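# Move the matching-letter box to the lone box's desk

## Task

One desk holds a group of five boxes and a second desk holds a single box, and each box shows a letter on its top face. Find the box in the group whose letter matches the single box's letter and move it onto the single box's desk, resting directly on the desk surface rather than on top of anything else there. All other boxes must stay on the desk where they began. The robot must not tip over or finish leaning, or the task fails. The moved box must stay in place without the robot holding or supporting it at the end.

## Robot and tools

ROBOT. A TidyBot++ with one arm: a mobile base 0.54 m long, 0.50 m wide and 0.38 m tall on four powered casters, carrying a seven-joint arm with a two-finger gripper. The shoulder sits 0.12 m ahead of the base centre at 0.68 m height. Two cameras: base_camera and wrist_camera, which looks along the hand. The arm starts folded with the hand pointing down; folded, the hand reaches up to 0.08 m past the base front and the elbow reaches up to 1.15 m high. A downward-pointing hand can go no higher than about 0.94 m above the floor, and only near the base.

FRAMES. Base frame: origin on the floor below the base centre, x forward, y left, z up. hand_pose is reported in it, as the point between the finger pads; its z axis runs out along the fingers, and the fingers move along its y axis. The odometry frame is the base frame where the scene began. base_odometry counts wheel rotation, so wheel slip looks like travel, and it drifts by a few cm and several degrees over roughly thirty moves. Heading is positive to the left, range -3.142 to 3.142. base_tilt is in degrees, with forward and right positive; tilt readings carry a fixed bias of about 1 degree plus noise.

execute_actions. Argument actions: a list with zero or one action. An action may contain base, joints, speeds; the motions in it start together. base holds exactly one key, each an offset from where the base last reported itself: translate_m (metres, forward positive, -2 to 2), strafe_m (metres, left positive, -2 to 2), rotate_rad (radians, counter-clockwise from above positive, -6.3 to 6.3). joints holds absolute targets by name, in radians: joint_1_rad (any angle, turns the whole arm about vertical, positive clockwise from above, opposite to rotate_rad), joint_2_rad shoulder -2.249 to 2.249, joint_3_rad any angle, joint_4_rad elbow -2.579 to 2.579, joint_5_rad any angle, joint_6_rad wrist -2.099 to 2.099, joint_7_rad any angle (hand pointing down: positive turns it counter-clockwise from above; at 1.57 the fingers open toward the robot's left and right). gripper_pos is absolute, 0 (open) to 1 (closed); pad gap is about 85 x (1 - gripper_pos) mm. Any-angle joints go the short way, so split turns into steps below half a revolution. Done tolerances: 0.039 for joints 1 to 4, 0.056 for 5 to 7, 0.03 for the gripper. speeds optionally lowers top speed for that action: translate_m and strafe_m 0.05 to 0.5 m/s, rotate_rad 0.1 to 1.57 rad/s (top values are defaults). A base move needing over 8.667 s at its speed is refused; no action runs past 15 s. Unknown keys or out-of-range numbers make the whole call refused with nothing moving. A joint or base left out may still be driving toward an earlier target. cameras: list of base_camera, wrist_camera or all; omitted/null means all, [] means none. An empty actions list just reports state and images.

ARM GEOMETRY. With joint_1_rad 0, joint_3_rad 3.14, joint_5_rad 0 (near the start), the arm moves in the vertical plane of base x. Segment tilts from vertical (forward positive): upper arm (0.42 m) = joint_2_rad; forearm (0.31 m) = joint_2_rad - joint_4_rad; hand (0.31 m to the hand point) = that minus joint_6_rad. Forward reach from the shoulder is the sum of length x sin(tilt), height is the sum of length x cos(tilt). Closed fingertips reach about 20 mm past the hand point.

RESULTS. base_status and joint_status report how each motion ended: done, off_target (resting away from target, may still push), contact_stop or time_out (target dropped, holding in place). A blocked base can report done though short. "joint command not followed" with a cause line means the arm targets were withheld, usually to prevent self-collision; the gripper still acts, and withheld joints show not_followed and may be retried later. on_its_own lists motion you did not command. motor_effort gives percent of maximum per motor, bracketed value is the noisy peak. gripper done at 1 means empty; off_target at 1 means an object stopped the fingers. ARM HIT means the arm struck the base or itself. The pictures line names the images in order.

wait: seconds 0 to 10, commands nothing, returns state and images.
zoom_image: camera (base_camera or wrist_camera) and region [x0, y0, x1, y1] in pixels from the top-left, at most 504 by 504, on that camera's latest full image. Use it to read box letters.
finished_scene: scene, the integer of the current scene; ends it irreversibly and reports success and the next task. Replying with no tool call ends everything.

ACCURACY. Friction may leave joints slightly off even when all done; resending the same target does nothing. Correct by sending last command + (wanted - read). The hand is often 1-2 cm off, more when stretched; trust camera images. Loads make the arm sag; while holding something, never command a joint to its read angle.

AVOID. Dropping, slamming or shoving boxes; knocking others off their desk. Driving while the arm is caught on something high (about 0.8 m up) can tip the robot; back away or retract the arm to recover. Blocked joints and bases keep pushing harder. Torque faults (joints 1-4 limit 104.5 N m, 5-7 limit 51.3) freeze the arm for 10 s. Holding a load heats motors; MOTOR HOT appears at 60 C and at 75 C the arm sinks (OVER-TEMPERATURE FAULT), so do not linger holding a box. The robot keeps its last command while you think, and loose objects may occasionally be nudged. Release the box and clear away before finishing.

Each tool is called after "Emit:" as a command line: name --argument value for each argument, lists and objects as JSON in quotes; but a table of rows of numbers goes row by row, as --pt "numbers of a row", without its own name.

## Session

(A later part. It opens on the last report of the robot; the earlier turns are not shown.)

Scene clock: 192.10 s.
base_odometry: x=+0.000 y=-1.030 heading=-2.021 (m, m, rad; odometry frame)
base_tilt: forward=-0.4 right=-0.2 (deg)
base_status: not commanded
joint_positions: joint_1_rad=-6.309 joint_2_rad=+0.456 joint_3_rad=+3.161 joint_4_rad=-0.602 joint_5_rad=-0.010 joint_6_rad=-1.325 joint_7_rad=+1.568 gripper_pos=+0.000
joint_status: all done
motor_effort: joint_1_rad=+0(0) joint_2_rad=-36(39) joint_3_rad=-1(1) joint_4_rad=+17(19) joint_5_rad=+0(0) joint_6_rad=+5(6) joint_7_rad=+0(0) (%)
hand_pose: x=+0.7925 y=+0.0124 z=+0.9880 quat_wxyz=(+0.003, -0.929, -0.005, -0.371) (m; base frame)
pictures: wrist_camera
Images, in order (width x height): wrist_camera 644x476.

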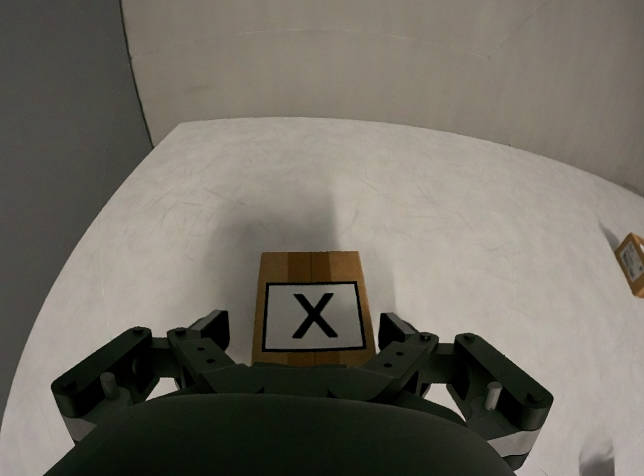

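Emit:
execute_actions --actions '[{"joints":{"joint_1_rad":-0.003}}]' --cameras '["wrist_camera"]'

Scene clock: 196.97 s.
base_odometry: x=+0.000 y=-1.030 heading=-2.021 (m, m, rad; odometry frame)
base_tilt: forward=-0.4 right=-0.2 (deg)
base_status: not commanded
joint_positions: joint_1_rad=-6.292 joint_2_rad=+0.456 joint_3_rad=+3.161 joint_4_rad=-0.602 joint_5_rad=-0.010 joint_6_rad=-1.325 joint_7_rad=+1.568 gripper_pos=+0.000
joint_status: all done
motor_effort: joint_1_rad=+0(2) joint_2_rad=-36(36) joint_3_rad=-1(2) joint_4_rad=+17(17) joint_5_rad=-1(0) joint_6_rad=+6(6) joint_7_rad=+0(0) (%)
hand_pose: x=+0.7926 y=+0.0006 z=+0.9880 quat_wxyz=(+0.000, -0.929, +0.004, -0.371) (m; base frame)
pictures: wrist_camera
Images, in order (width x height): wrist_camera 644x476.

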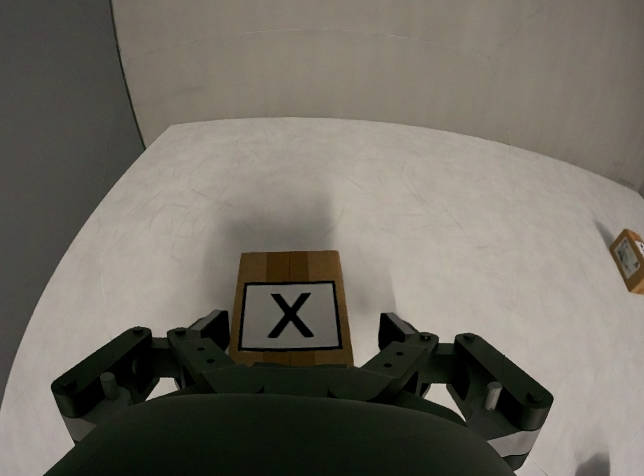

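Emit:
execute_actions --actions '[{"base":{"strafe_m":0.007},"speeds":{"strafe_m":0.05}}]' --cameras '["wrist_camera"]'

Scene clock: 201.67 s.
base_odometry: x=+0.006 y=-1.033 heading=-2.021 (m, m, rad; odometry frame)
base_tilt: forward=-0.4 right=-0.2 (deg)
base_status: done
joint_positions: joint_1_rad=-6.290 joint_2_rad=+0.456 joint_3_rad=+3.161 joint_4_rad=-0.602 joint_5_rad=-0.010 joint_6_rad=-1.325 joint_7_rad=+1.568 gripper_pos=+0.000
joint_status: not commanded
motor_effort: joint_1_rad=-1(3) joint_2_rad=-38(39) joint_3_rad=-2(3) joint_4_rad=+18(18) joint_5_rad=-1(1) joint_6_rad=+5(5) joint_7_rad=+0(0) (%)
hand_pose: x=+0.7926 y=-0.0003 z=+0.9880 quat_wxyz=(-0.001, -0.929, +0.004, -0.371) (m; base frame)
pictures: wrist_camera
Images, in order (width x height): wrist_camera 644x476.

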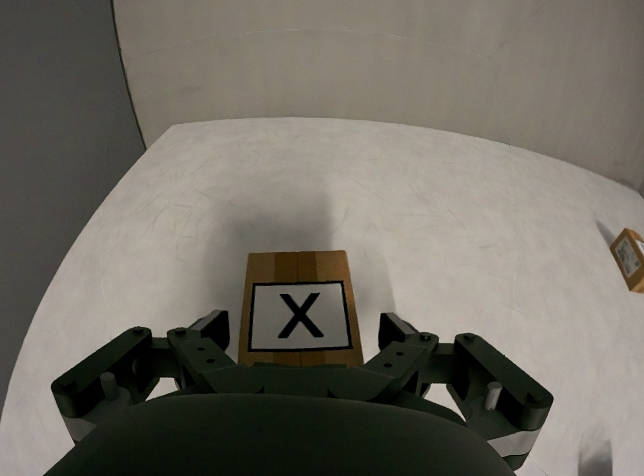

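Emit:
execute_actions --actions '[{"joints":{"joint_2_rad":0.492}}]' --cameras '["wrist_camera"]'

Scene clock: 207.40 s.
base_odometry: x=+0.006 y=-1.033 heading=-2.021 (m, m, rad; odometry frame)
base_tilt: forward=-0.4 right=-0.2 (deg)
base_status: not commanded
joint_positions: joint_1_rad=-6.290 joint_2_rad=+0.482 joint_3_rad=+3.161 joint_4_rad=-0.600 joint_5_rad=-0.010 joint_6_rad=-1.325 joint_7_rad=+1.568 gripper_pos=+0.000
joint_status: all done
motor_effort: joint_1_rad=+0(0) joint_2_rad=-37(38) joint_3_rad=-1(1) joint_4_rad=+18(18) joint_5_rad=+0(0) joint_6_rad=+6(5) joint_7_rad=+0(0) (%)
hand_pose: x=+0.8004 y=-0.0002 z=+0.9709 quat_wxyz=(-0.001, -0.933, +0.004, -0.359) (m; base frame)
pictures: wrist_camera
Images, in order (width x height): wrist_camera 644x476.

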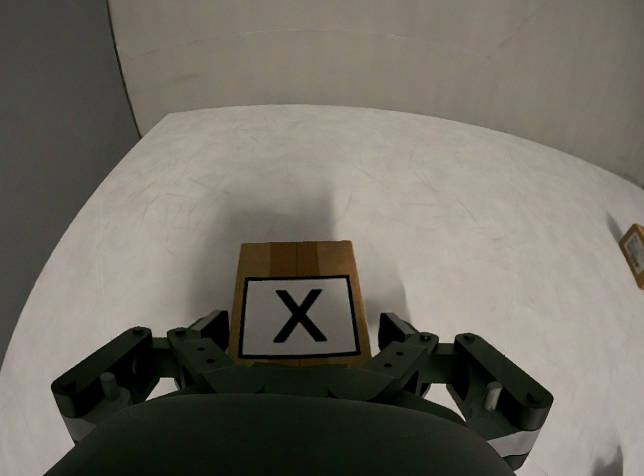

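Emit:
execute_actions --actions '[{"joints":{"joint_2_rad":0.522}}]' --cameras '["wrist_camera"]'

Scene clock: 211.03 s.
base_odometry: x=+0.006 y=-1.033 heading=-2.021 (m, m, rad; odometry frame)
base_tilt: forward=-0.4 right=-0.2 (deg)
base_status: not commanded
joint_positions: joint_1_rad=-6.290 joint_2_rad=+0.492 joint_3_rad=+3.161 joint_4_rad=-0.594 joint_5_rad=-0.010 joint_6_rad=-1.325 joint_7_rad=+1.568 gripper_pos=+0.000
joint_status: all done
motor_effort: joint_1_rad=+0(0) joint_2_rad=-35(37) joint_3_rad=-2(1) joint_4_rad=+17(17) joint_5_rad=+0(0) joint_6_rad=+6(5) joint_7_rad=+0(0) (%)
hand_pose: x=+0.8038 y=-0.0002 z=+0.9676 quat_wxyz=(-0.001, -0.934, +0.004, -0.358) (m; base frame)
pictures: wrist_camera
Images, in order (width x height): wrist_camera 644x476.

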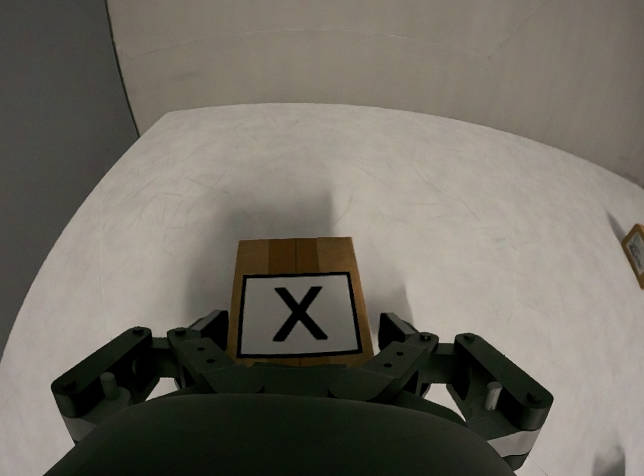

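Emit:
execute_actions --actions '[{"joints":{"joint_2_rad":0.47}}]' --cameras '[]'

Emit:
execute_actions --actions '[{"joints":{"gripper_pos":1.0}}]' --cameras '["wrist_camera"]'

Scene clock: 215.73 s.
base_odometry: x=+0.006 y=-1.033 heading=-2.021 (m, m, rad; odometry frame)
base_tilt: forward=-0.4 right=-0.2 (deg)
base_status: not commanded
joint_positions: joint_1_rad=-6.290 joint_2_rad=+0.484 joint_3_rad=+3.161 joint_4_rad=-0.582 joint_5_rad=-0.010 joint_6_rad=-1.325 joint_7_rad=+1.568 gripper_pos=+0.000
joint_status: all done
motor_effort: joint_1_rad=+1(0) joint_2_rad=-37(40) joint_3_rad=-1(1) joint_4_rad=+18(19) joint_5_rad=-1(0) joint_6_rad=+5(6) joint_7_rad=+0(0) (%)
hand_pose: x=+0.8025 y=-0.0001 z=+0.9785 quat_wxyz=(-0.001, -0.930, +0.004, -0.367) (m; base frame)
pictures: none
No camera images: the call's "cameras" was empty. Leave "cameras" out to get every camera's image.

Scene clock: 216.83 s.
base_odometry: x=+0.006 y=-1.033 heading=-2.021 (m, m, rad; odometry frame)
base_tilt: forward=-0.4 right=-0.2 (deg)
base_status: not commanded
joint_positions: joint_1_rad=-6.290 joint_2_rad=+0.476 joint_3_rad=+3.161 joint_4_rad=-0.581 joint_5_rad=-0.010 joint_6_rad=-1.327 joint_7_rad=+1.568 gripper_pos=+0.345
joint_status: gripper_pos off_target (ended at +0.345, target +1.000)
motor_effort: joint_1_rad=+0(2) joint_2_rad=-38(39) joint_3_rad=-1(0) joint_4_rad=+18(18) joint_5_rad=-1(1) joint_6_rad=+6(6) joint_7_rad=+0(0) (%)
hand_pose: x=+0.7998 y=-0.0002 z=+0.9843 quat_wxyz=(-0.001, -0.929, +0.004, -0.370) (m; base frame)
pictures: wrist_camera
Images, in order (width x height): wrist_camera 644x476.

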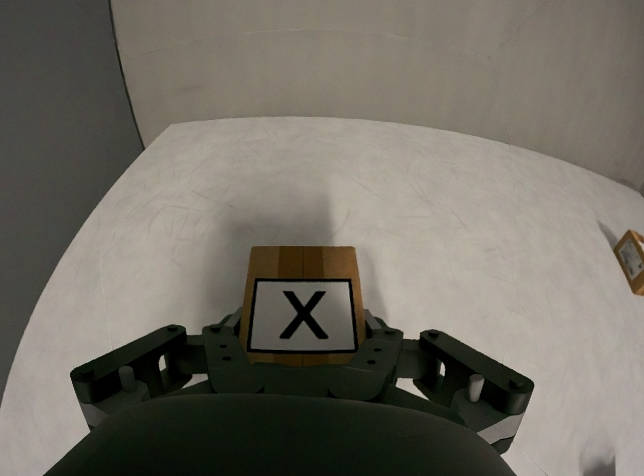

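Emit:
execute_actions --actions '[{"joints":{"joint_2_rad":0.25}}]' --cameras '["wrist_camera"]'

Scene clock: 222.83 s.
base_odometry: x=+0.006 y=-1.033 heading=-2.021 (m, m, rad; odometry frame)
base_tilt: forward=-0.4 right=-0.2 (deg)
base_status: not commanded
joint_positions: joint_1_rad=-6.290 joint_2_rad=+0.249 joint_3_rad=+3.161 joint_4_rad=-0.581 joint_5_rad=-0.010 joint_6_rad=-1.328 joint_7_rad=+1.568 gripper_pos=+0.345
joint_status: all done
motor_effort: joint_1_rad=+0(0) joint_2_rad=-28(41) joint_3_rad=-1(1) joint_4_rad=+17(20) joint_5_rad=-1(0) joint_6_rad=+7(7) joint_7_rad=+0(0) (%)
hand_pose: x=+0.7139 y=-0.0008 z=+1.1296 quat_wxyz=(+0.000, -0.881, +0.004, -0.473) (m; base frame)
pictures: wrist_camera
Images, in order (width x height): wrist_camera 644x476.

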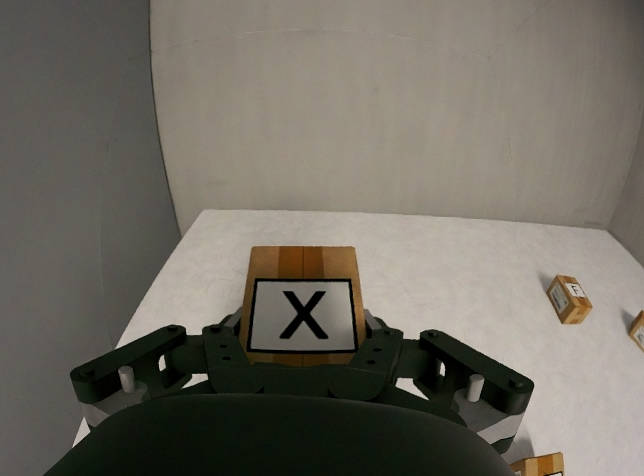

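Emit:
execute_actions --actions '[{"base":{"translate_m":-0.3},"joints":{"joint_2_rad":-0.5,"joint_4_rad":-1.3,"joint_6_rad":-1.58}}]' --cameras '[]'

Emit:
execute_actions --actions '[{"base":{"strafe_m":-0.39}}]' --cameras '[]'

Emit:
execute_actions --actions '[{"base":{"translate_m":-1.5}}]' --cameras '[]'

Emit:
execute_actions --actions '[{"base":{"rotate_rad":1.57}}]'

Scene clock: 230.93 s.
base_odometry: x=+0.137 y=-0.763 heading=-2.022 (m, m, rad; odometry frame)
base_tilt: forward=-0.4 right=-0.2 (deg)
base_status: done
joint_positions: joint_1_rad=-6.290 joint_2_rad=-0.497 joint_3_rad=+3.161 joint_4_rad=-1.282 joint_5_rad=-0.010 joint_6_rad=-1.560 joint_7_rad=+1.568 gripper_pos=+0.345
joint_status: all done
motor_effort: joint_1_rad=+0(2) joint_2_rad=+2(33) joint_3_rad=-1(2) joint_4_rad=+15(18) joint_5_rad=+0(1) joint_6_rad=+6(7) joint_7_rad=+0(0) (%)
hand_pose: x=+0.3636 y=-0.0018 z=+1.0565 quat_wxyz=(+0.007, -0.922, +0.006, -0.388) (m; base frame)
pictures: none
No camera images: the call's "cameras" was empty. Leave "cameras" out to get every camera's image.

Scene clock: 233.07 s.
base_odometry: x=-0.214 y=-0.593 heading=-2.022 (m, m, rad; odometry frame)
base_tilt: forward=-0.4 right=-0.2 (deg)
base_status: done
joint_positions: joint_1_rad=-6.290 joint_2_rad=-0.497 joint_3_rad=+3.162 joint_4_rad=-1.282 joint_5_rad=-0.010 joint_6_rad=-1.560 joint_7_rad=+1.568 gripper_pos=+0.345
joint_status: not commanded
motor_effort: joint_1_rad=+0(0) joint_2_rad=+1(2) joint_3_rad=-1(1) joint_4_rad=+16(16) joint_5_rad=-1(2) joint_6_rad=+6(6) joint_7_rad=+0(0) (%)
hand_pose: x=+0.3636 y=-0.0019 z=+1.0564 quat_wxyz=(+0.007, -0.922, +0.007, -0.388) (m; base frame)
pictures: none
No camera images: the call's "cameras" was empty. Leave "cameras" out to get every camera's image.

Scene clock: 237.43 s.
base_odometry: x=+0.440 y=+0.757 heading=-2.022 (m, m, rad; odometry frame)
base_tilt: forward=-0.4 right=-0.2 (deg)
base_status: done
joint_positions: joint_1_rad=-6.290 joint_2_rad=-0.499 joint_3_rad=+3.162 joint_4_rad=-1.283 joint_5_rad=-0.010 joint_6_rad=-1.561 joint_7_rad=+1.568 gripper_pos=+0.345
joint_status: not commanded
motor_effort: joint_1_rad=+0(0) joint_2_rad=+2(5) joint_3_rad=+0(0) joint_4_rad=+16(17) joint_5_rad=-1(2) joint_6_rad=+6(7) joint_7_rad=-1(1) (%)
hand_pose: x=+0.3624 y=-0.0019 z=+1.0564 quat_wxyz=(+0.007, -0.922, +0.007, -0.388) (m; base frame)
pictures: none
No camera images: the call's "cameras" was empty. Leave "cameras" out to get every camera's image.

Scene clock: 239.73 s.
base_odometry: x=+0.440 y=+0.757 heading=-0.453 (m, m, rad; odometry frame)
base_tilt: forward=-0.4 right=-0.2 (deg)
base_status: done
joint_positions: joint_1_rad=-6.290 joint_2_rad=-0.499 joint_3_rad=+3.162 joint_4_rad=-1.283 joint_5_rad=-0.010 joint_6_rad=-1.561 joint_7_rad=+1.568 gripper_pos=+0.345
joint_status: not commanded
motor_effort: joint_1_rad=+0(1) joint_2_rad=+1(2) joint_3_rad=-1(3) joint_4_rad=+16(16) joint_5_rad=-1(2) joint_6_rad=+6(6) joint_7_rad=-1(0) (%)
hand_pose: x=+0.3624 y=-0.0019 z=+1.0564 quat_wxyz=(+0.007, -0.922, +0.007, -0.388) (m; base frame)
pictures: base_camera, wrist_camera
Images, in order (width x height): base_camera 644x364, wrist_camera 644x476.

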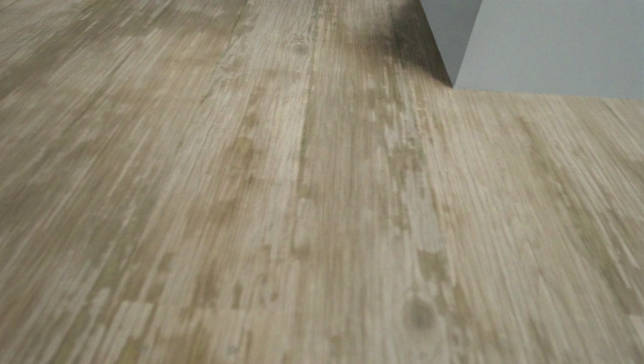

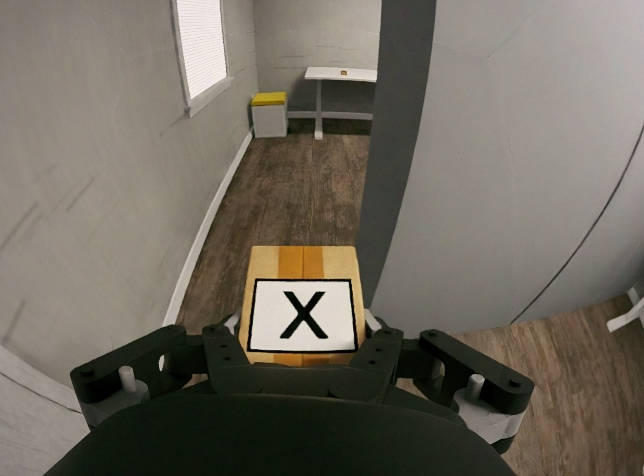

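Emit:
execute_actions --actions '[{"base":{"strafe_m":0.22}}]'

Emit:
execute_actions --actions '[{"base":{"translate_m":1.0}}]'

Scene clock: 245.03 s.
base_odometry: x=+0.536 y=+0.955 heading=-0.452 (m, m, rad; odometry frame)
base_tilt: forward=-0.4 right=-0.2 (deg)
base_status: done
joint_positions: joint_1_rad=-6.290 joint_2_rad=-0.499 joint_3_rad=+3.161 joint_4_rad=-1.283 joint_5_rad=-0.010 joint_6_rad=-1.561 joint_7_rad=+1.568 gripper_pos=+0.345
joint_status: not commanded
motor_effort: joint_1_rad=+0(1) joint_2_rad=+1(2) joint_3_rad=-1(2) joint_4_rad=+16(16) joint_5_rad=-1(2) joint_6_rad=+6(5) joint_7_rad=+0(0) (%)
hand_pose: x=+0.3624 y=-0.0018 z=+1.0564 quat_wxyz=(+0.007, -0.922, +0.006, -0.388) (m; base frame)
pictures: base_camera, wrist_camera
Images, in order (width x height): base_camera 644x364, wrist_camera 644x476.

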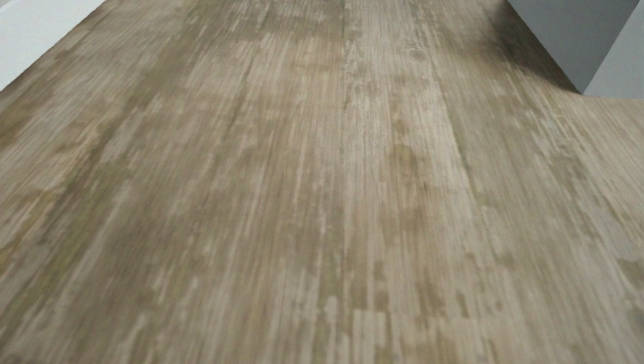

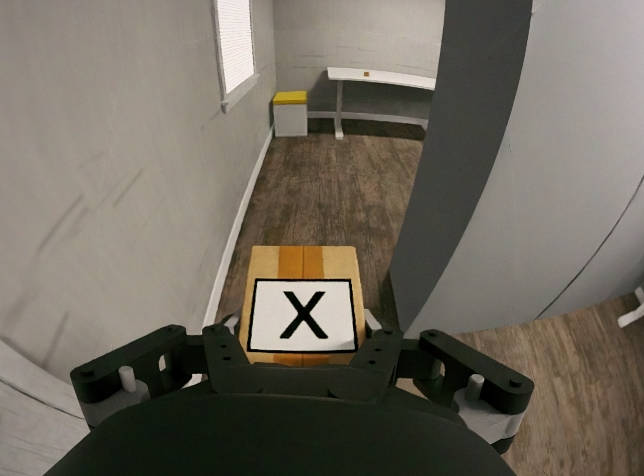

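Scene clock: 248.40 s.
base_odometry: x=+1.436 y=+0.519 heading=-0.452 (m, m, rad; odometry frame)
base_tilt: forward=-0.4 right=-0.2 (deg)
base_status: done
joint_positions: joint_1_rad=-6.290 joint_2_rad=-0.496 joint_3_rad=+3.161 joint_4_rad=-1.284 joint_5_rad=-0.010 joint_6_rad=-1.562 joint_7_rad=+1.568 gripper_pos=+0.345
joint_status: not commanded
motor_effort: joint_1_rad=+0(0) joint_2_rad=+1(6) joint_3_rad=-1(0) joint_4_rad=+16(16) joint_5_rad=-1(1) joint_6_rad=+6(7) joint_7_rad=+0(0) (%)
hand_pose: x=+0.3633 y=-0.0017 z=+1.0550 quat_wxyz=(+0.007, -0.923, +0.006, -0.386) (m; base frame)
pictures: base_camera, wrist_camera
Images, in order (width x height): base_camera 644x364, wrist_camera 644x476.

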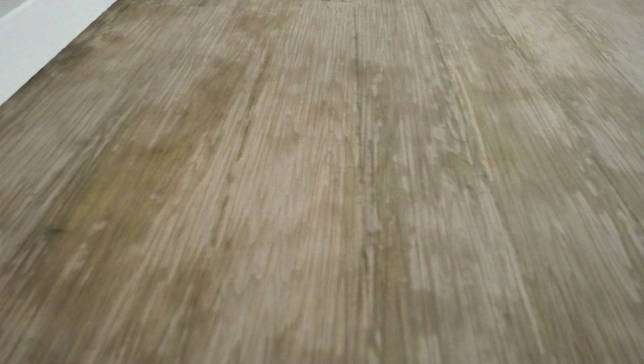

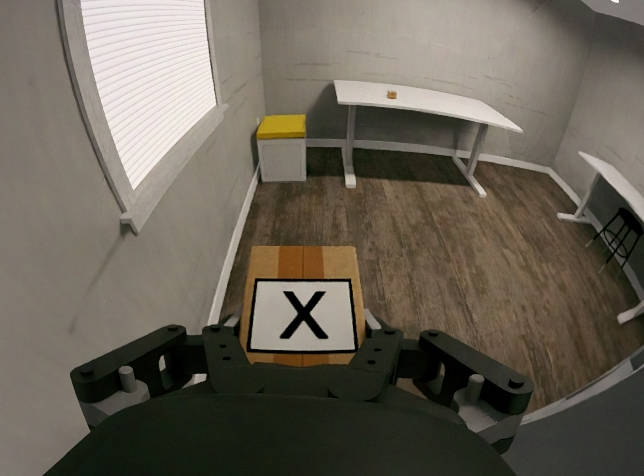

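Emit:
execute_actions --actions '[{"base":{"translate_m":0.9}}]' --cameras '[]'

Emit:
execute_actions --actions '[{"base":{"strafe_m":-0.9}}]'

Scene clock: 257.03 s.
base_odometry: x=+2.246 y=+0.126 heading=-0.452 (m, m, rad; odometry frame)
base_tilt: forward=-0.4 right=-0.2 (deg)
base_status: done
joint_positions: joint_1_rad=-6.290 joint_2_rad=-0.496 joint_3_rad=+3.161 joint_4_rad=-1.285 joint_5_rad=-0.010 joint_6_rad=-1.562 joint_7_rad=+1.568 gripper_pos=+0.345
joint_status: not commanded
motor_effort: joint_1_rad=+0(0) joint_2_rad=+1(4) joint_3_rad=+0(0) joint_4_rad=+16(16) joint_5_rad=-1(1) joint_6_rad=+6(6) joint_7_rad=+0(0) (%)
hand_pose: x=+0.3633 y=-0.0017 z=+1.0546 quat_wxyz=(+0.007, -0.923, +0.006, -0.385) (m; base frame)
pictures: none
No camera images: the call's "cameras" was empty. Leave "cameras" out to get every camera's image.

Scene clock: 260.20 s.
base_odometry: x=+1.854 y=-0.684 heading=-0.451 (m, m, rad; odometry frame)
base_tilt: forward=-0.4 right=-0.2 (deg)
base_status: done
joint_positions: joint_1_rad=-6.290 joint_2_rad=-0.496 joint_3_rad=+3.161 joint_4_rad=-1.285 joint_5_rad=-0.010 joint_6_rad=-1.562 joint_7_rad=+1.568 gripper_pos=+0.345
joint_status: not commanded
motor_effort: joint_1_rad=+0(0) joint_2_rad=+1(3) joint_3_rad=-1(2) joint_4_rad=+15(16) joint_5_rad=-1(2) joint_6_rad=+6(6) joint_7_rad=+0(0) (%)
hand_pose: x=+0.3633 y=-0.0017 z=+1.0546 quat_wxyz=(+0.007, -0.923, +0.006, -0.385) (m; base frame)
pictures: base_camera, wrist_camera
Images, in order (width x height): base_camera 644x364, wrist_camera 644x476.

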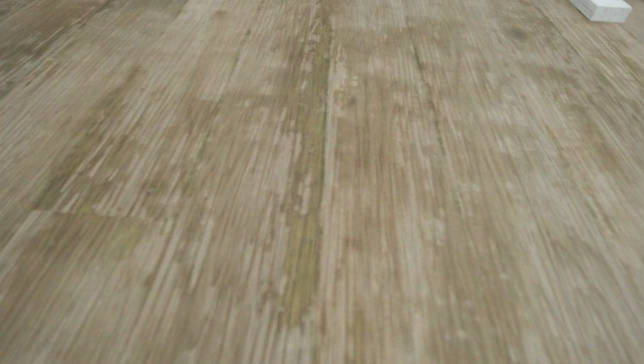

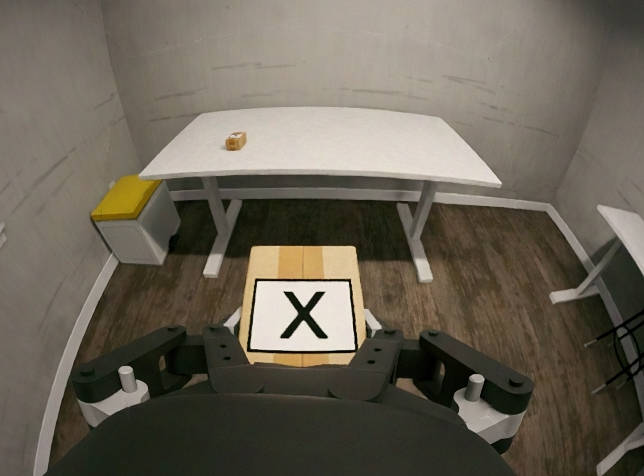

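Emit:
execute_actions --actions '[{"base":{"translate_m":0.55},"joints":{"joint_2_rad":0.25,"joint_4_rad":-1.38,"joint_6_rad":-0.745}}]'

Scene clock: 271.77 s.
base_odometry: x=+2.349 y=-0.924 heading=-0.452 (m, m, rad; odometry frame)
base_tilt: forward=-0.4 right=-0.2 (deg)
base_status: done
joint_positions: joint_1_rad=-6.290 joint_2_rad=+0.267 joint_3_rad=+3.161 joint_4_rad=-1.366 joint_5_rad=-0.010 joint_6_rad=-0.770 joint_7_rad=+1.568 gripper_pos=+0.345
joint_status: all done
motor_effort: joint_1_rad=+0(0) joint_2_rad=-32(37) joint_3_rad=-1(1) joint_4_rad=+20(22) joint_5_rad=+0(1) joint_6_rad=+6(7) joint_7_rad=-1(0) (%)
hand_pose: x=+0.7535 y=-0.0036 z=+0.8380 quat_wxyz=(+0.000, -0.933, +0.008, -0.361) (m; base frame)
pictures: base_camera, wrist_camera
Images, in order (width x height): base_camera 644x364, wrist_camera 644x476.

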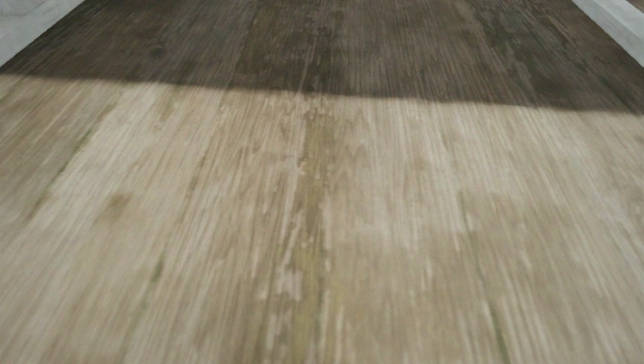

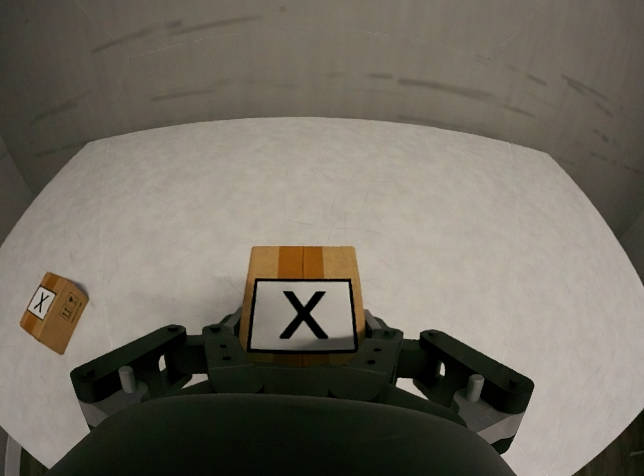

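Emit:
execute_actions --actions '[{"joints":{"joint_2_rad":0.275,"joint_4_rad":-1.515,"joint_6_rad":-0.575}}]' --cameras '["wrist_camera"]'

Scene clock: 277.90 s.
base_odometry: x=+2.349 y=-0.924 heading=-0.452 (m, m, rad; odometry frame)
base_tilt: forward=-0.4 right=-0.2 (deg)
base_status: not commanded
joint_positions: joint_1_rad=-6.290 joint_2_rad=+0.274 joint_3_rad=+3.161 joint_4_rad=-1.502 joint_5_rad=-0.010 joint_6_rad=-0.605 joint_7_rad=+1.568 gripper_pos=+0.345
joint_status: all done
motor_effort: joint_1_rad=+0(1) joint_2_rad=-32(35) joint_3_rad=-1(1) joint_4_rad=+20(21) joint_5_rad=+0(0) joint_6_rad=+6(7) joint_7_rad=+0(0) (%)
hand_pose: x=+0.7554 y=-0.0042 z=+0.7975 quat_wxyz=(+0.000, -0.928, +0.009, -0.371) (m; base frame)
pictures: wrist_camera
Images, in order (width x height): wrist_camera 644x476.

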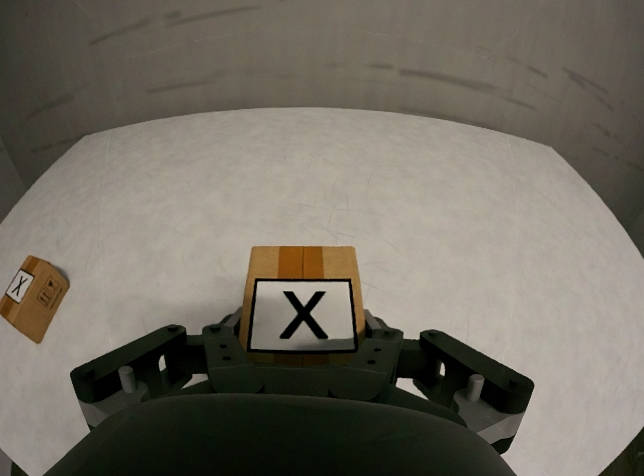

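Emit:
execute_actions --actions '[{"joints":{"joint_2_rad":0.305,"joint_6_rad":-0.56}}]' --cameras '["wrist_camera"]'

Scene clock: 282.00 s.
base_odometry: x=+2.349 y=-0.924 heading=-0.452 (m, m, rad; odometry frame)
base_tilt: forward=-0.4 right=-0.2 (deg)
base_status: not commanded
joint_positions: joint_1_rad=-6.290 joint_2_rad=+0.299 joint_3_rad=+3.161 joint_4_rad=-1.502 joint_5_rad=-0.010 joint_6_rad=-0.590 joint_7_rad=+1.568 gripper_pos=+0.345
joint_status: all done
motor_effort: joint_1_rad=+0(0) joint_2_rad=-33(34) joint_3_rad=-1(1) joint_4_rad=+20(20) joint_5_rad=-1(0) joint_6_rad=+6(5) joint_7_rad=+0(0) (%)
hand_pose: x=+0.7618 y=-0.0043 z=+0.7846 quat_wxyz=(+0.000, -0.930, +0.009, -0.367) (m; base frame)
pictures: wrist_camera
Images, in order (width x height): wrist_camera 644x476.

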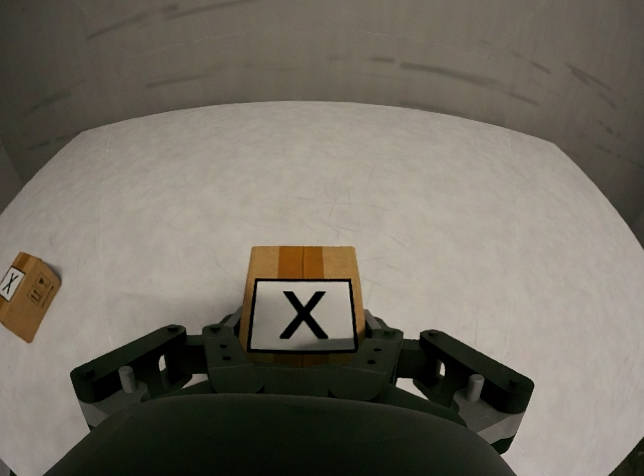

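Emit:
execute_actions --actions '[{"joints":{"joint_2_rad":0.335,"joint_6_rad":-0.545}}]' --cameras '["wrist_camera"]'

Scene clock: 286.07 s.
base_odometry: x=+2.349 y=-0.924 heading=-0.452 (m, m, rad; odometry frame)
base_tilt: forward=-0.4 right=-0.2 (deg)
base_status: not commanded
joint_positions: joint_1_rad=-6.290 joint_2_rad=+0.330 joint_3_rad=+3.161 joint_4_rad=-1.502 joint_5_rad=-0.010 joint_6_rad=-0.574 joint_7_rad=+1.568 gripper_pos=+0.345
joint_status: all done
motor_effort: joint_1_rad=+0(0) joint_2_rad=-34(35) joint_3_rad=-1(1) joint_4_rad=+20(20) joint_5_rad=+0(0) joint_6_rad=+5(6) joint_7_rad=+0(0) (%)
hand_pose: x=+0.7681 y=-0.0043 z=+0.7682 quat_wxyz=(-0.001, -0.933, +0.009, -0.360) (m; base frame)
pictures: wrist_camera
Images, in order (width x height): wrist_camera 644x476.

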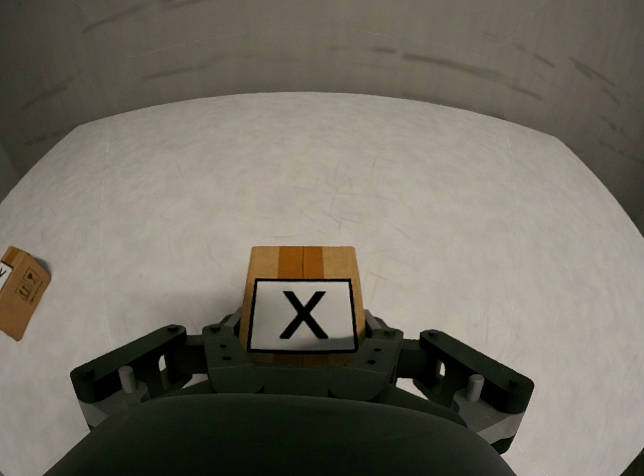

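No contact yet, so I'm lowering a little further.

Emit:
execute_actions --actions '[{"joints":{"joint_2_rad":0.36,"joint_6_rad":-0.52}}]' --cameras '["wrist_camera"]'

Scene clock: 288.90 s.
base_odometry: x=+2.349 y=-0.924 heading=-0.452 (m, m, rad; odometry frame)
base_tilt: forward=-0.4 right=-0.2 (deg)
base_status: not commanded
joint_positions: joint_1_rad=-6.290 joint_2_rad=+0.353 joint_3_rad=+3.161 joint_4_rad=-1.502 joint_5_rad=-0.010 joint_6_rad=-0.548 joint_7_rad=+1.568 gripper_pos=+0.345
joint_status: all done
motor_effort: joint_1_rad=+0(0) joint_2_rad=-35(36) joint_3_rad=-1(1) joint_4_rad=+20(20) joint_5_rad=+0(0) joint_6_rad=+5(6) joint_7_rad=+0(0) (%)
hand_pose: x=+0.7761 y=-0.0044 z=+0.7582 quat_wxyz=(-0.001, -0.933, +0.009, -0.361) (m; base frame)
pictures: wrist_camera
Images, in order (width x height): wrist_camera 644x476.

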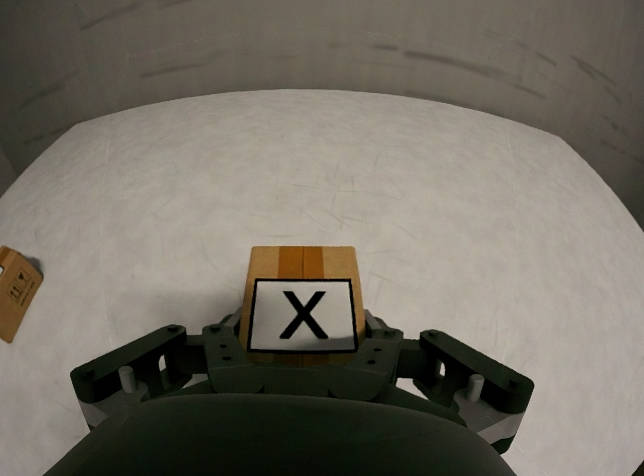

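Emit:
execute_actions --actions '[{"joints":{"joint_2_rad":0.385,"joint_6_rad":-0.5}}]' --cameras '["wrist_camera"]'

Scene clock: 291.27 s.
base_odometry: x=+2.349 y=-0.924 heading=-0.452 (m, m, rad; odometry frame)
base_tilt: forward=-0.4 right=-0.2 (deg)
base_status: not commanded
joint_positions: joint_1_rad=-6.290 joint_2_rad=+0.373 joint_3_rad=+3.161 joint_4_rad=-1.502 joint_5_rad=-0.010 joint_6_rad=-0.526 joint_7_rad=+1.568 gripper_pos=+0.345
joint_status: all done
motor_effort: joint_1_rad=+0(0) joint_2_rad=-34(36) joint_3_rad=-1(1) joint_4_rad=+18(19) joint_5_rad=+0(1) joint_6_rad=+5(7) joint_7_rad=+0(0) (%)
hand_pose: x=+0.7827 y=-0.0045 z=+0.7501 quat_wxyz=(-0.001, -0.932, +0.009, -0.362) (m; base frame)
pictures: wrist_camera
Images, in order (width x height): wrist_camera 644x476.

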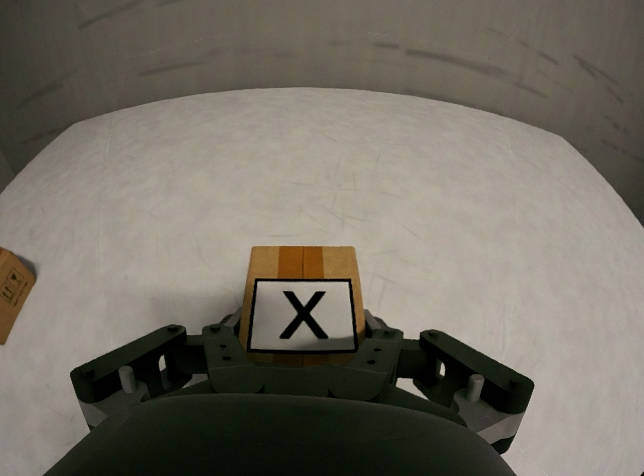

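Emit:
execute_actions --actions '[{"joints":{"joint_2_rad":0.37,"gripper_pos":0.0}}]' --cameras '["wrist_camera"]'

Emit:
execute_actions --actions '[{"joints":{"joint_2_rad":0.15}}]' --cameras '["wrist_camera"]'

Scene clock: 294.83 s.
base_odometry: x=+2.349 y=-0.924 heading=-0.452 (m, m, rad; odometry frame)
base_tilt: forward=-0.4 right=-0.2 (deg)
base_status: not commanded
joint_positions: joint_1_rad=-6.290 joint_2_rad=+0.372 joint_3_rad=+3.161 joint_4_rad=-1.502 joint_5_rad=-0.010 joint_6_rad=-0.524 joint_7_rad=+1.568 gripper_pos=+0.000
joint_status: all done
motor_effort: joint_1_rad=+0(1) joint_2_rad=-34(36) joint_3_rad=-1(2) joint_4_rad=+18(19) joint_5_rad=+0(0) joint_6_rad=+5(7) joint_7_rad=+0(1) (%)
hand_pose: x=+0.7831 y=-0.0045 z=+0.7512 quat_wxyz=(-0.001, -0.931, +0.009, -0.364) (m; base frame)
pictures: wrist_camera
Images, in order (width x height): wrist_camera 644x476.

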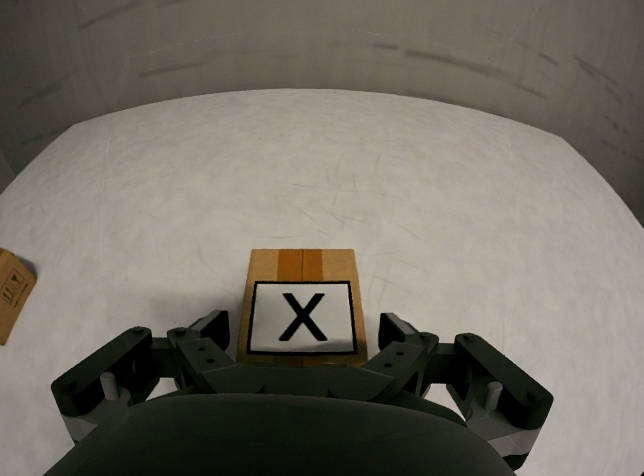

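Scene clock: 296.27 s.
base_odometry: x=+2.349 y=-0.924 heading=-0.452 (m, m, rad; odometry frame)
base_tilt: forward=-0.4 right=-0.2 (deg)
base_status: not commanded
joint_positions: joint_1_rad=-6.290 joint_2_rad=+0.145 joint_3_rad=+3.161 joint_4_rad=-1.502 joint_5_rad=-0.010 joint_6_rad=-0.524 joint_7_rad=+1.568 gripper_pos=+0.000
joint_status: all done
motor_effort: joint_1_rad=+0(0) joint_2_rad=-28(37) joint_3_rad=-1(1) joint_4_rad=+20(20) joint_5_rad=+0(0) joint_6_rad=+7(6) joint_7_rad=+0(0) (%)
hand_pose: x=+0.7504 y=-0.0047 z=+0.8990 quat_wxyz=(+0.001, -0.884, +0.009, -0.467) (m; base frame)
pictures: wrist_camera
Images, in order (width x height): wrist_camera 644x476.

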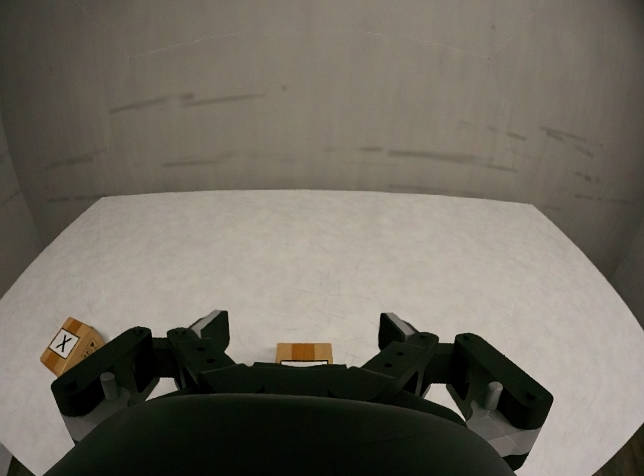

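Placed. I'm retracting the arm and checking the box before I finish.

Emit:
execute_actions --actions '[{"base":{"translate_m":-0.2},"joints":{"joint_2_rad":-0.2,"joint_4_rad":-1.3,"joint_6_rad":-1.3}}]' --cameras '["wrist_camera"]'

Scene clock: 299.93 s.
base_odometry: x=+2.169 y=-0.837 heading=-0.452 (m, m, rad; odometry frame)
base_tilt: forward=-0.4 right=-0.2 (deg)
base_status: done
joint_positions: joint_1_rad=-6.289 joint_2_rad=-0.207 joint_3_rad=+3.161 joint_4_rad=-1.314 joint_5_rad=-0.010 joint_6_rad=-1.281 joint_7_rad=+1.568 gripper_pos=+0.000
joint_status: all done
motor_effort: joint_1_rad=+0(3) joint_2_rad=-12(32) joint_3_rad=-1(3) joint_4_rad=+18(22) joint_5_rad=+0(1) joint_6_rad=+5(6) joint_7_rad=+0(0) (%)
hand_pose: x=+0.5270 y=-0.0024 z=+1.0073 quat_wxyz=(+0.005, -0.930, +0.008, -0.368) (m; base frame)
pictures: wrist_camera
Images, in order (width x height): wrist_camera 644x476.

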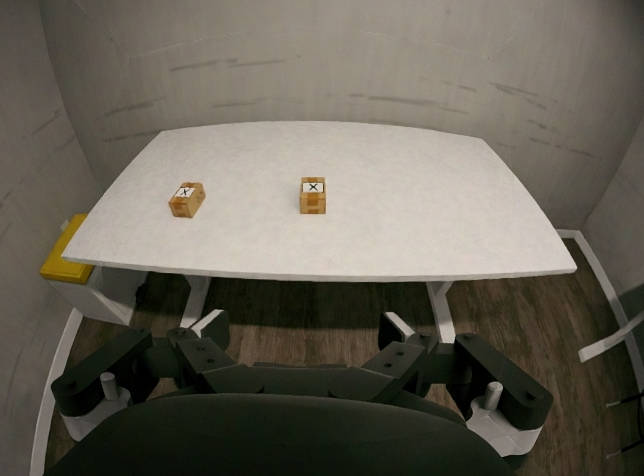

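Emit:
finished_scene --scene 1

The scene is finished: the task was done.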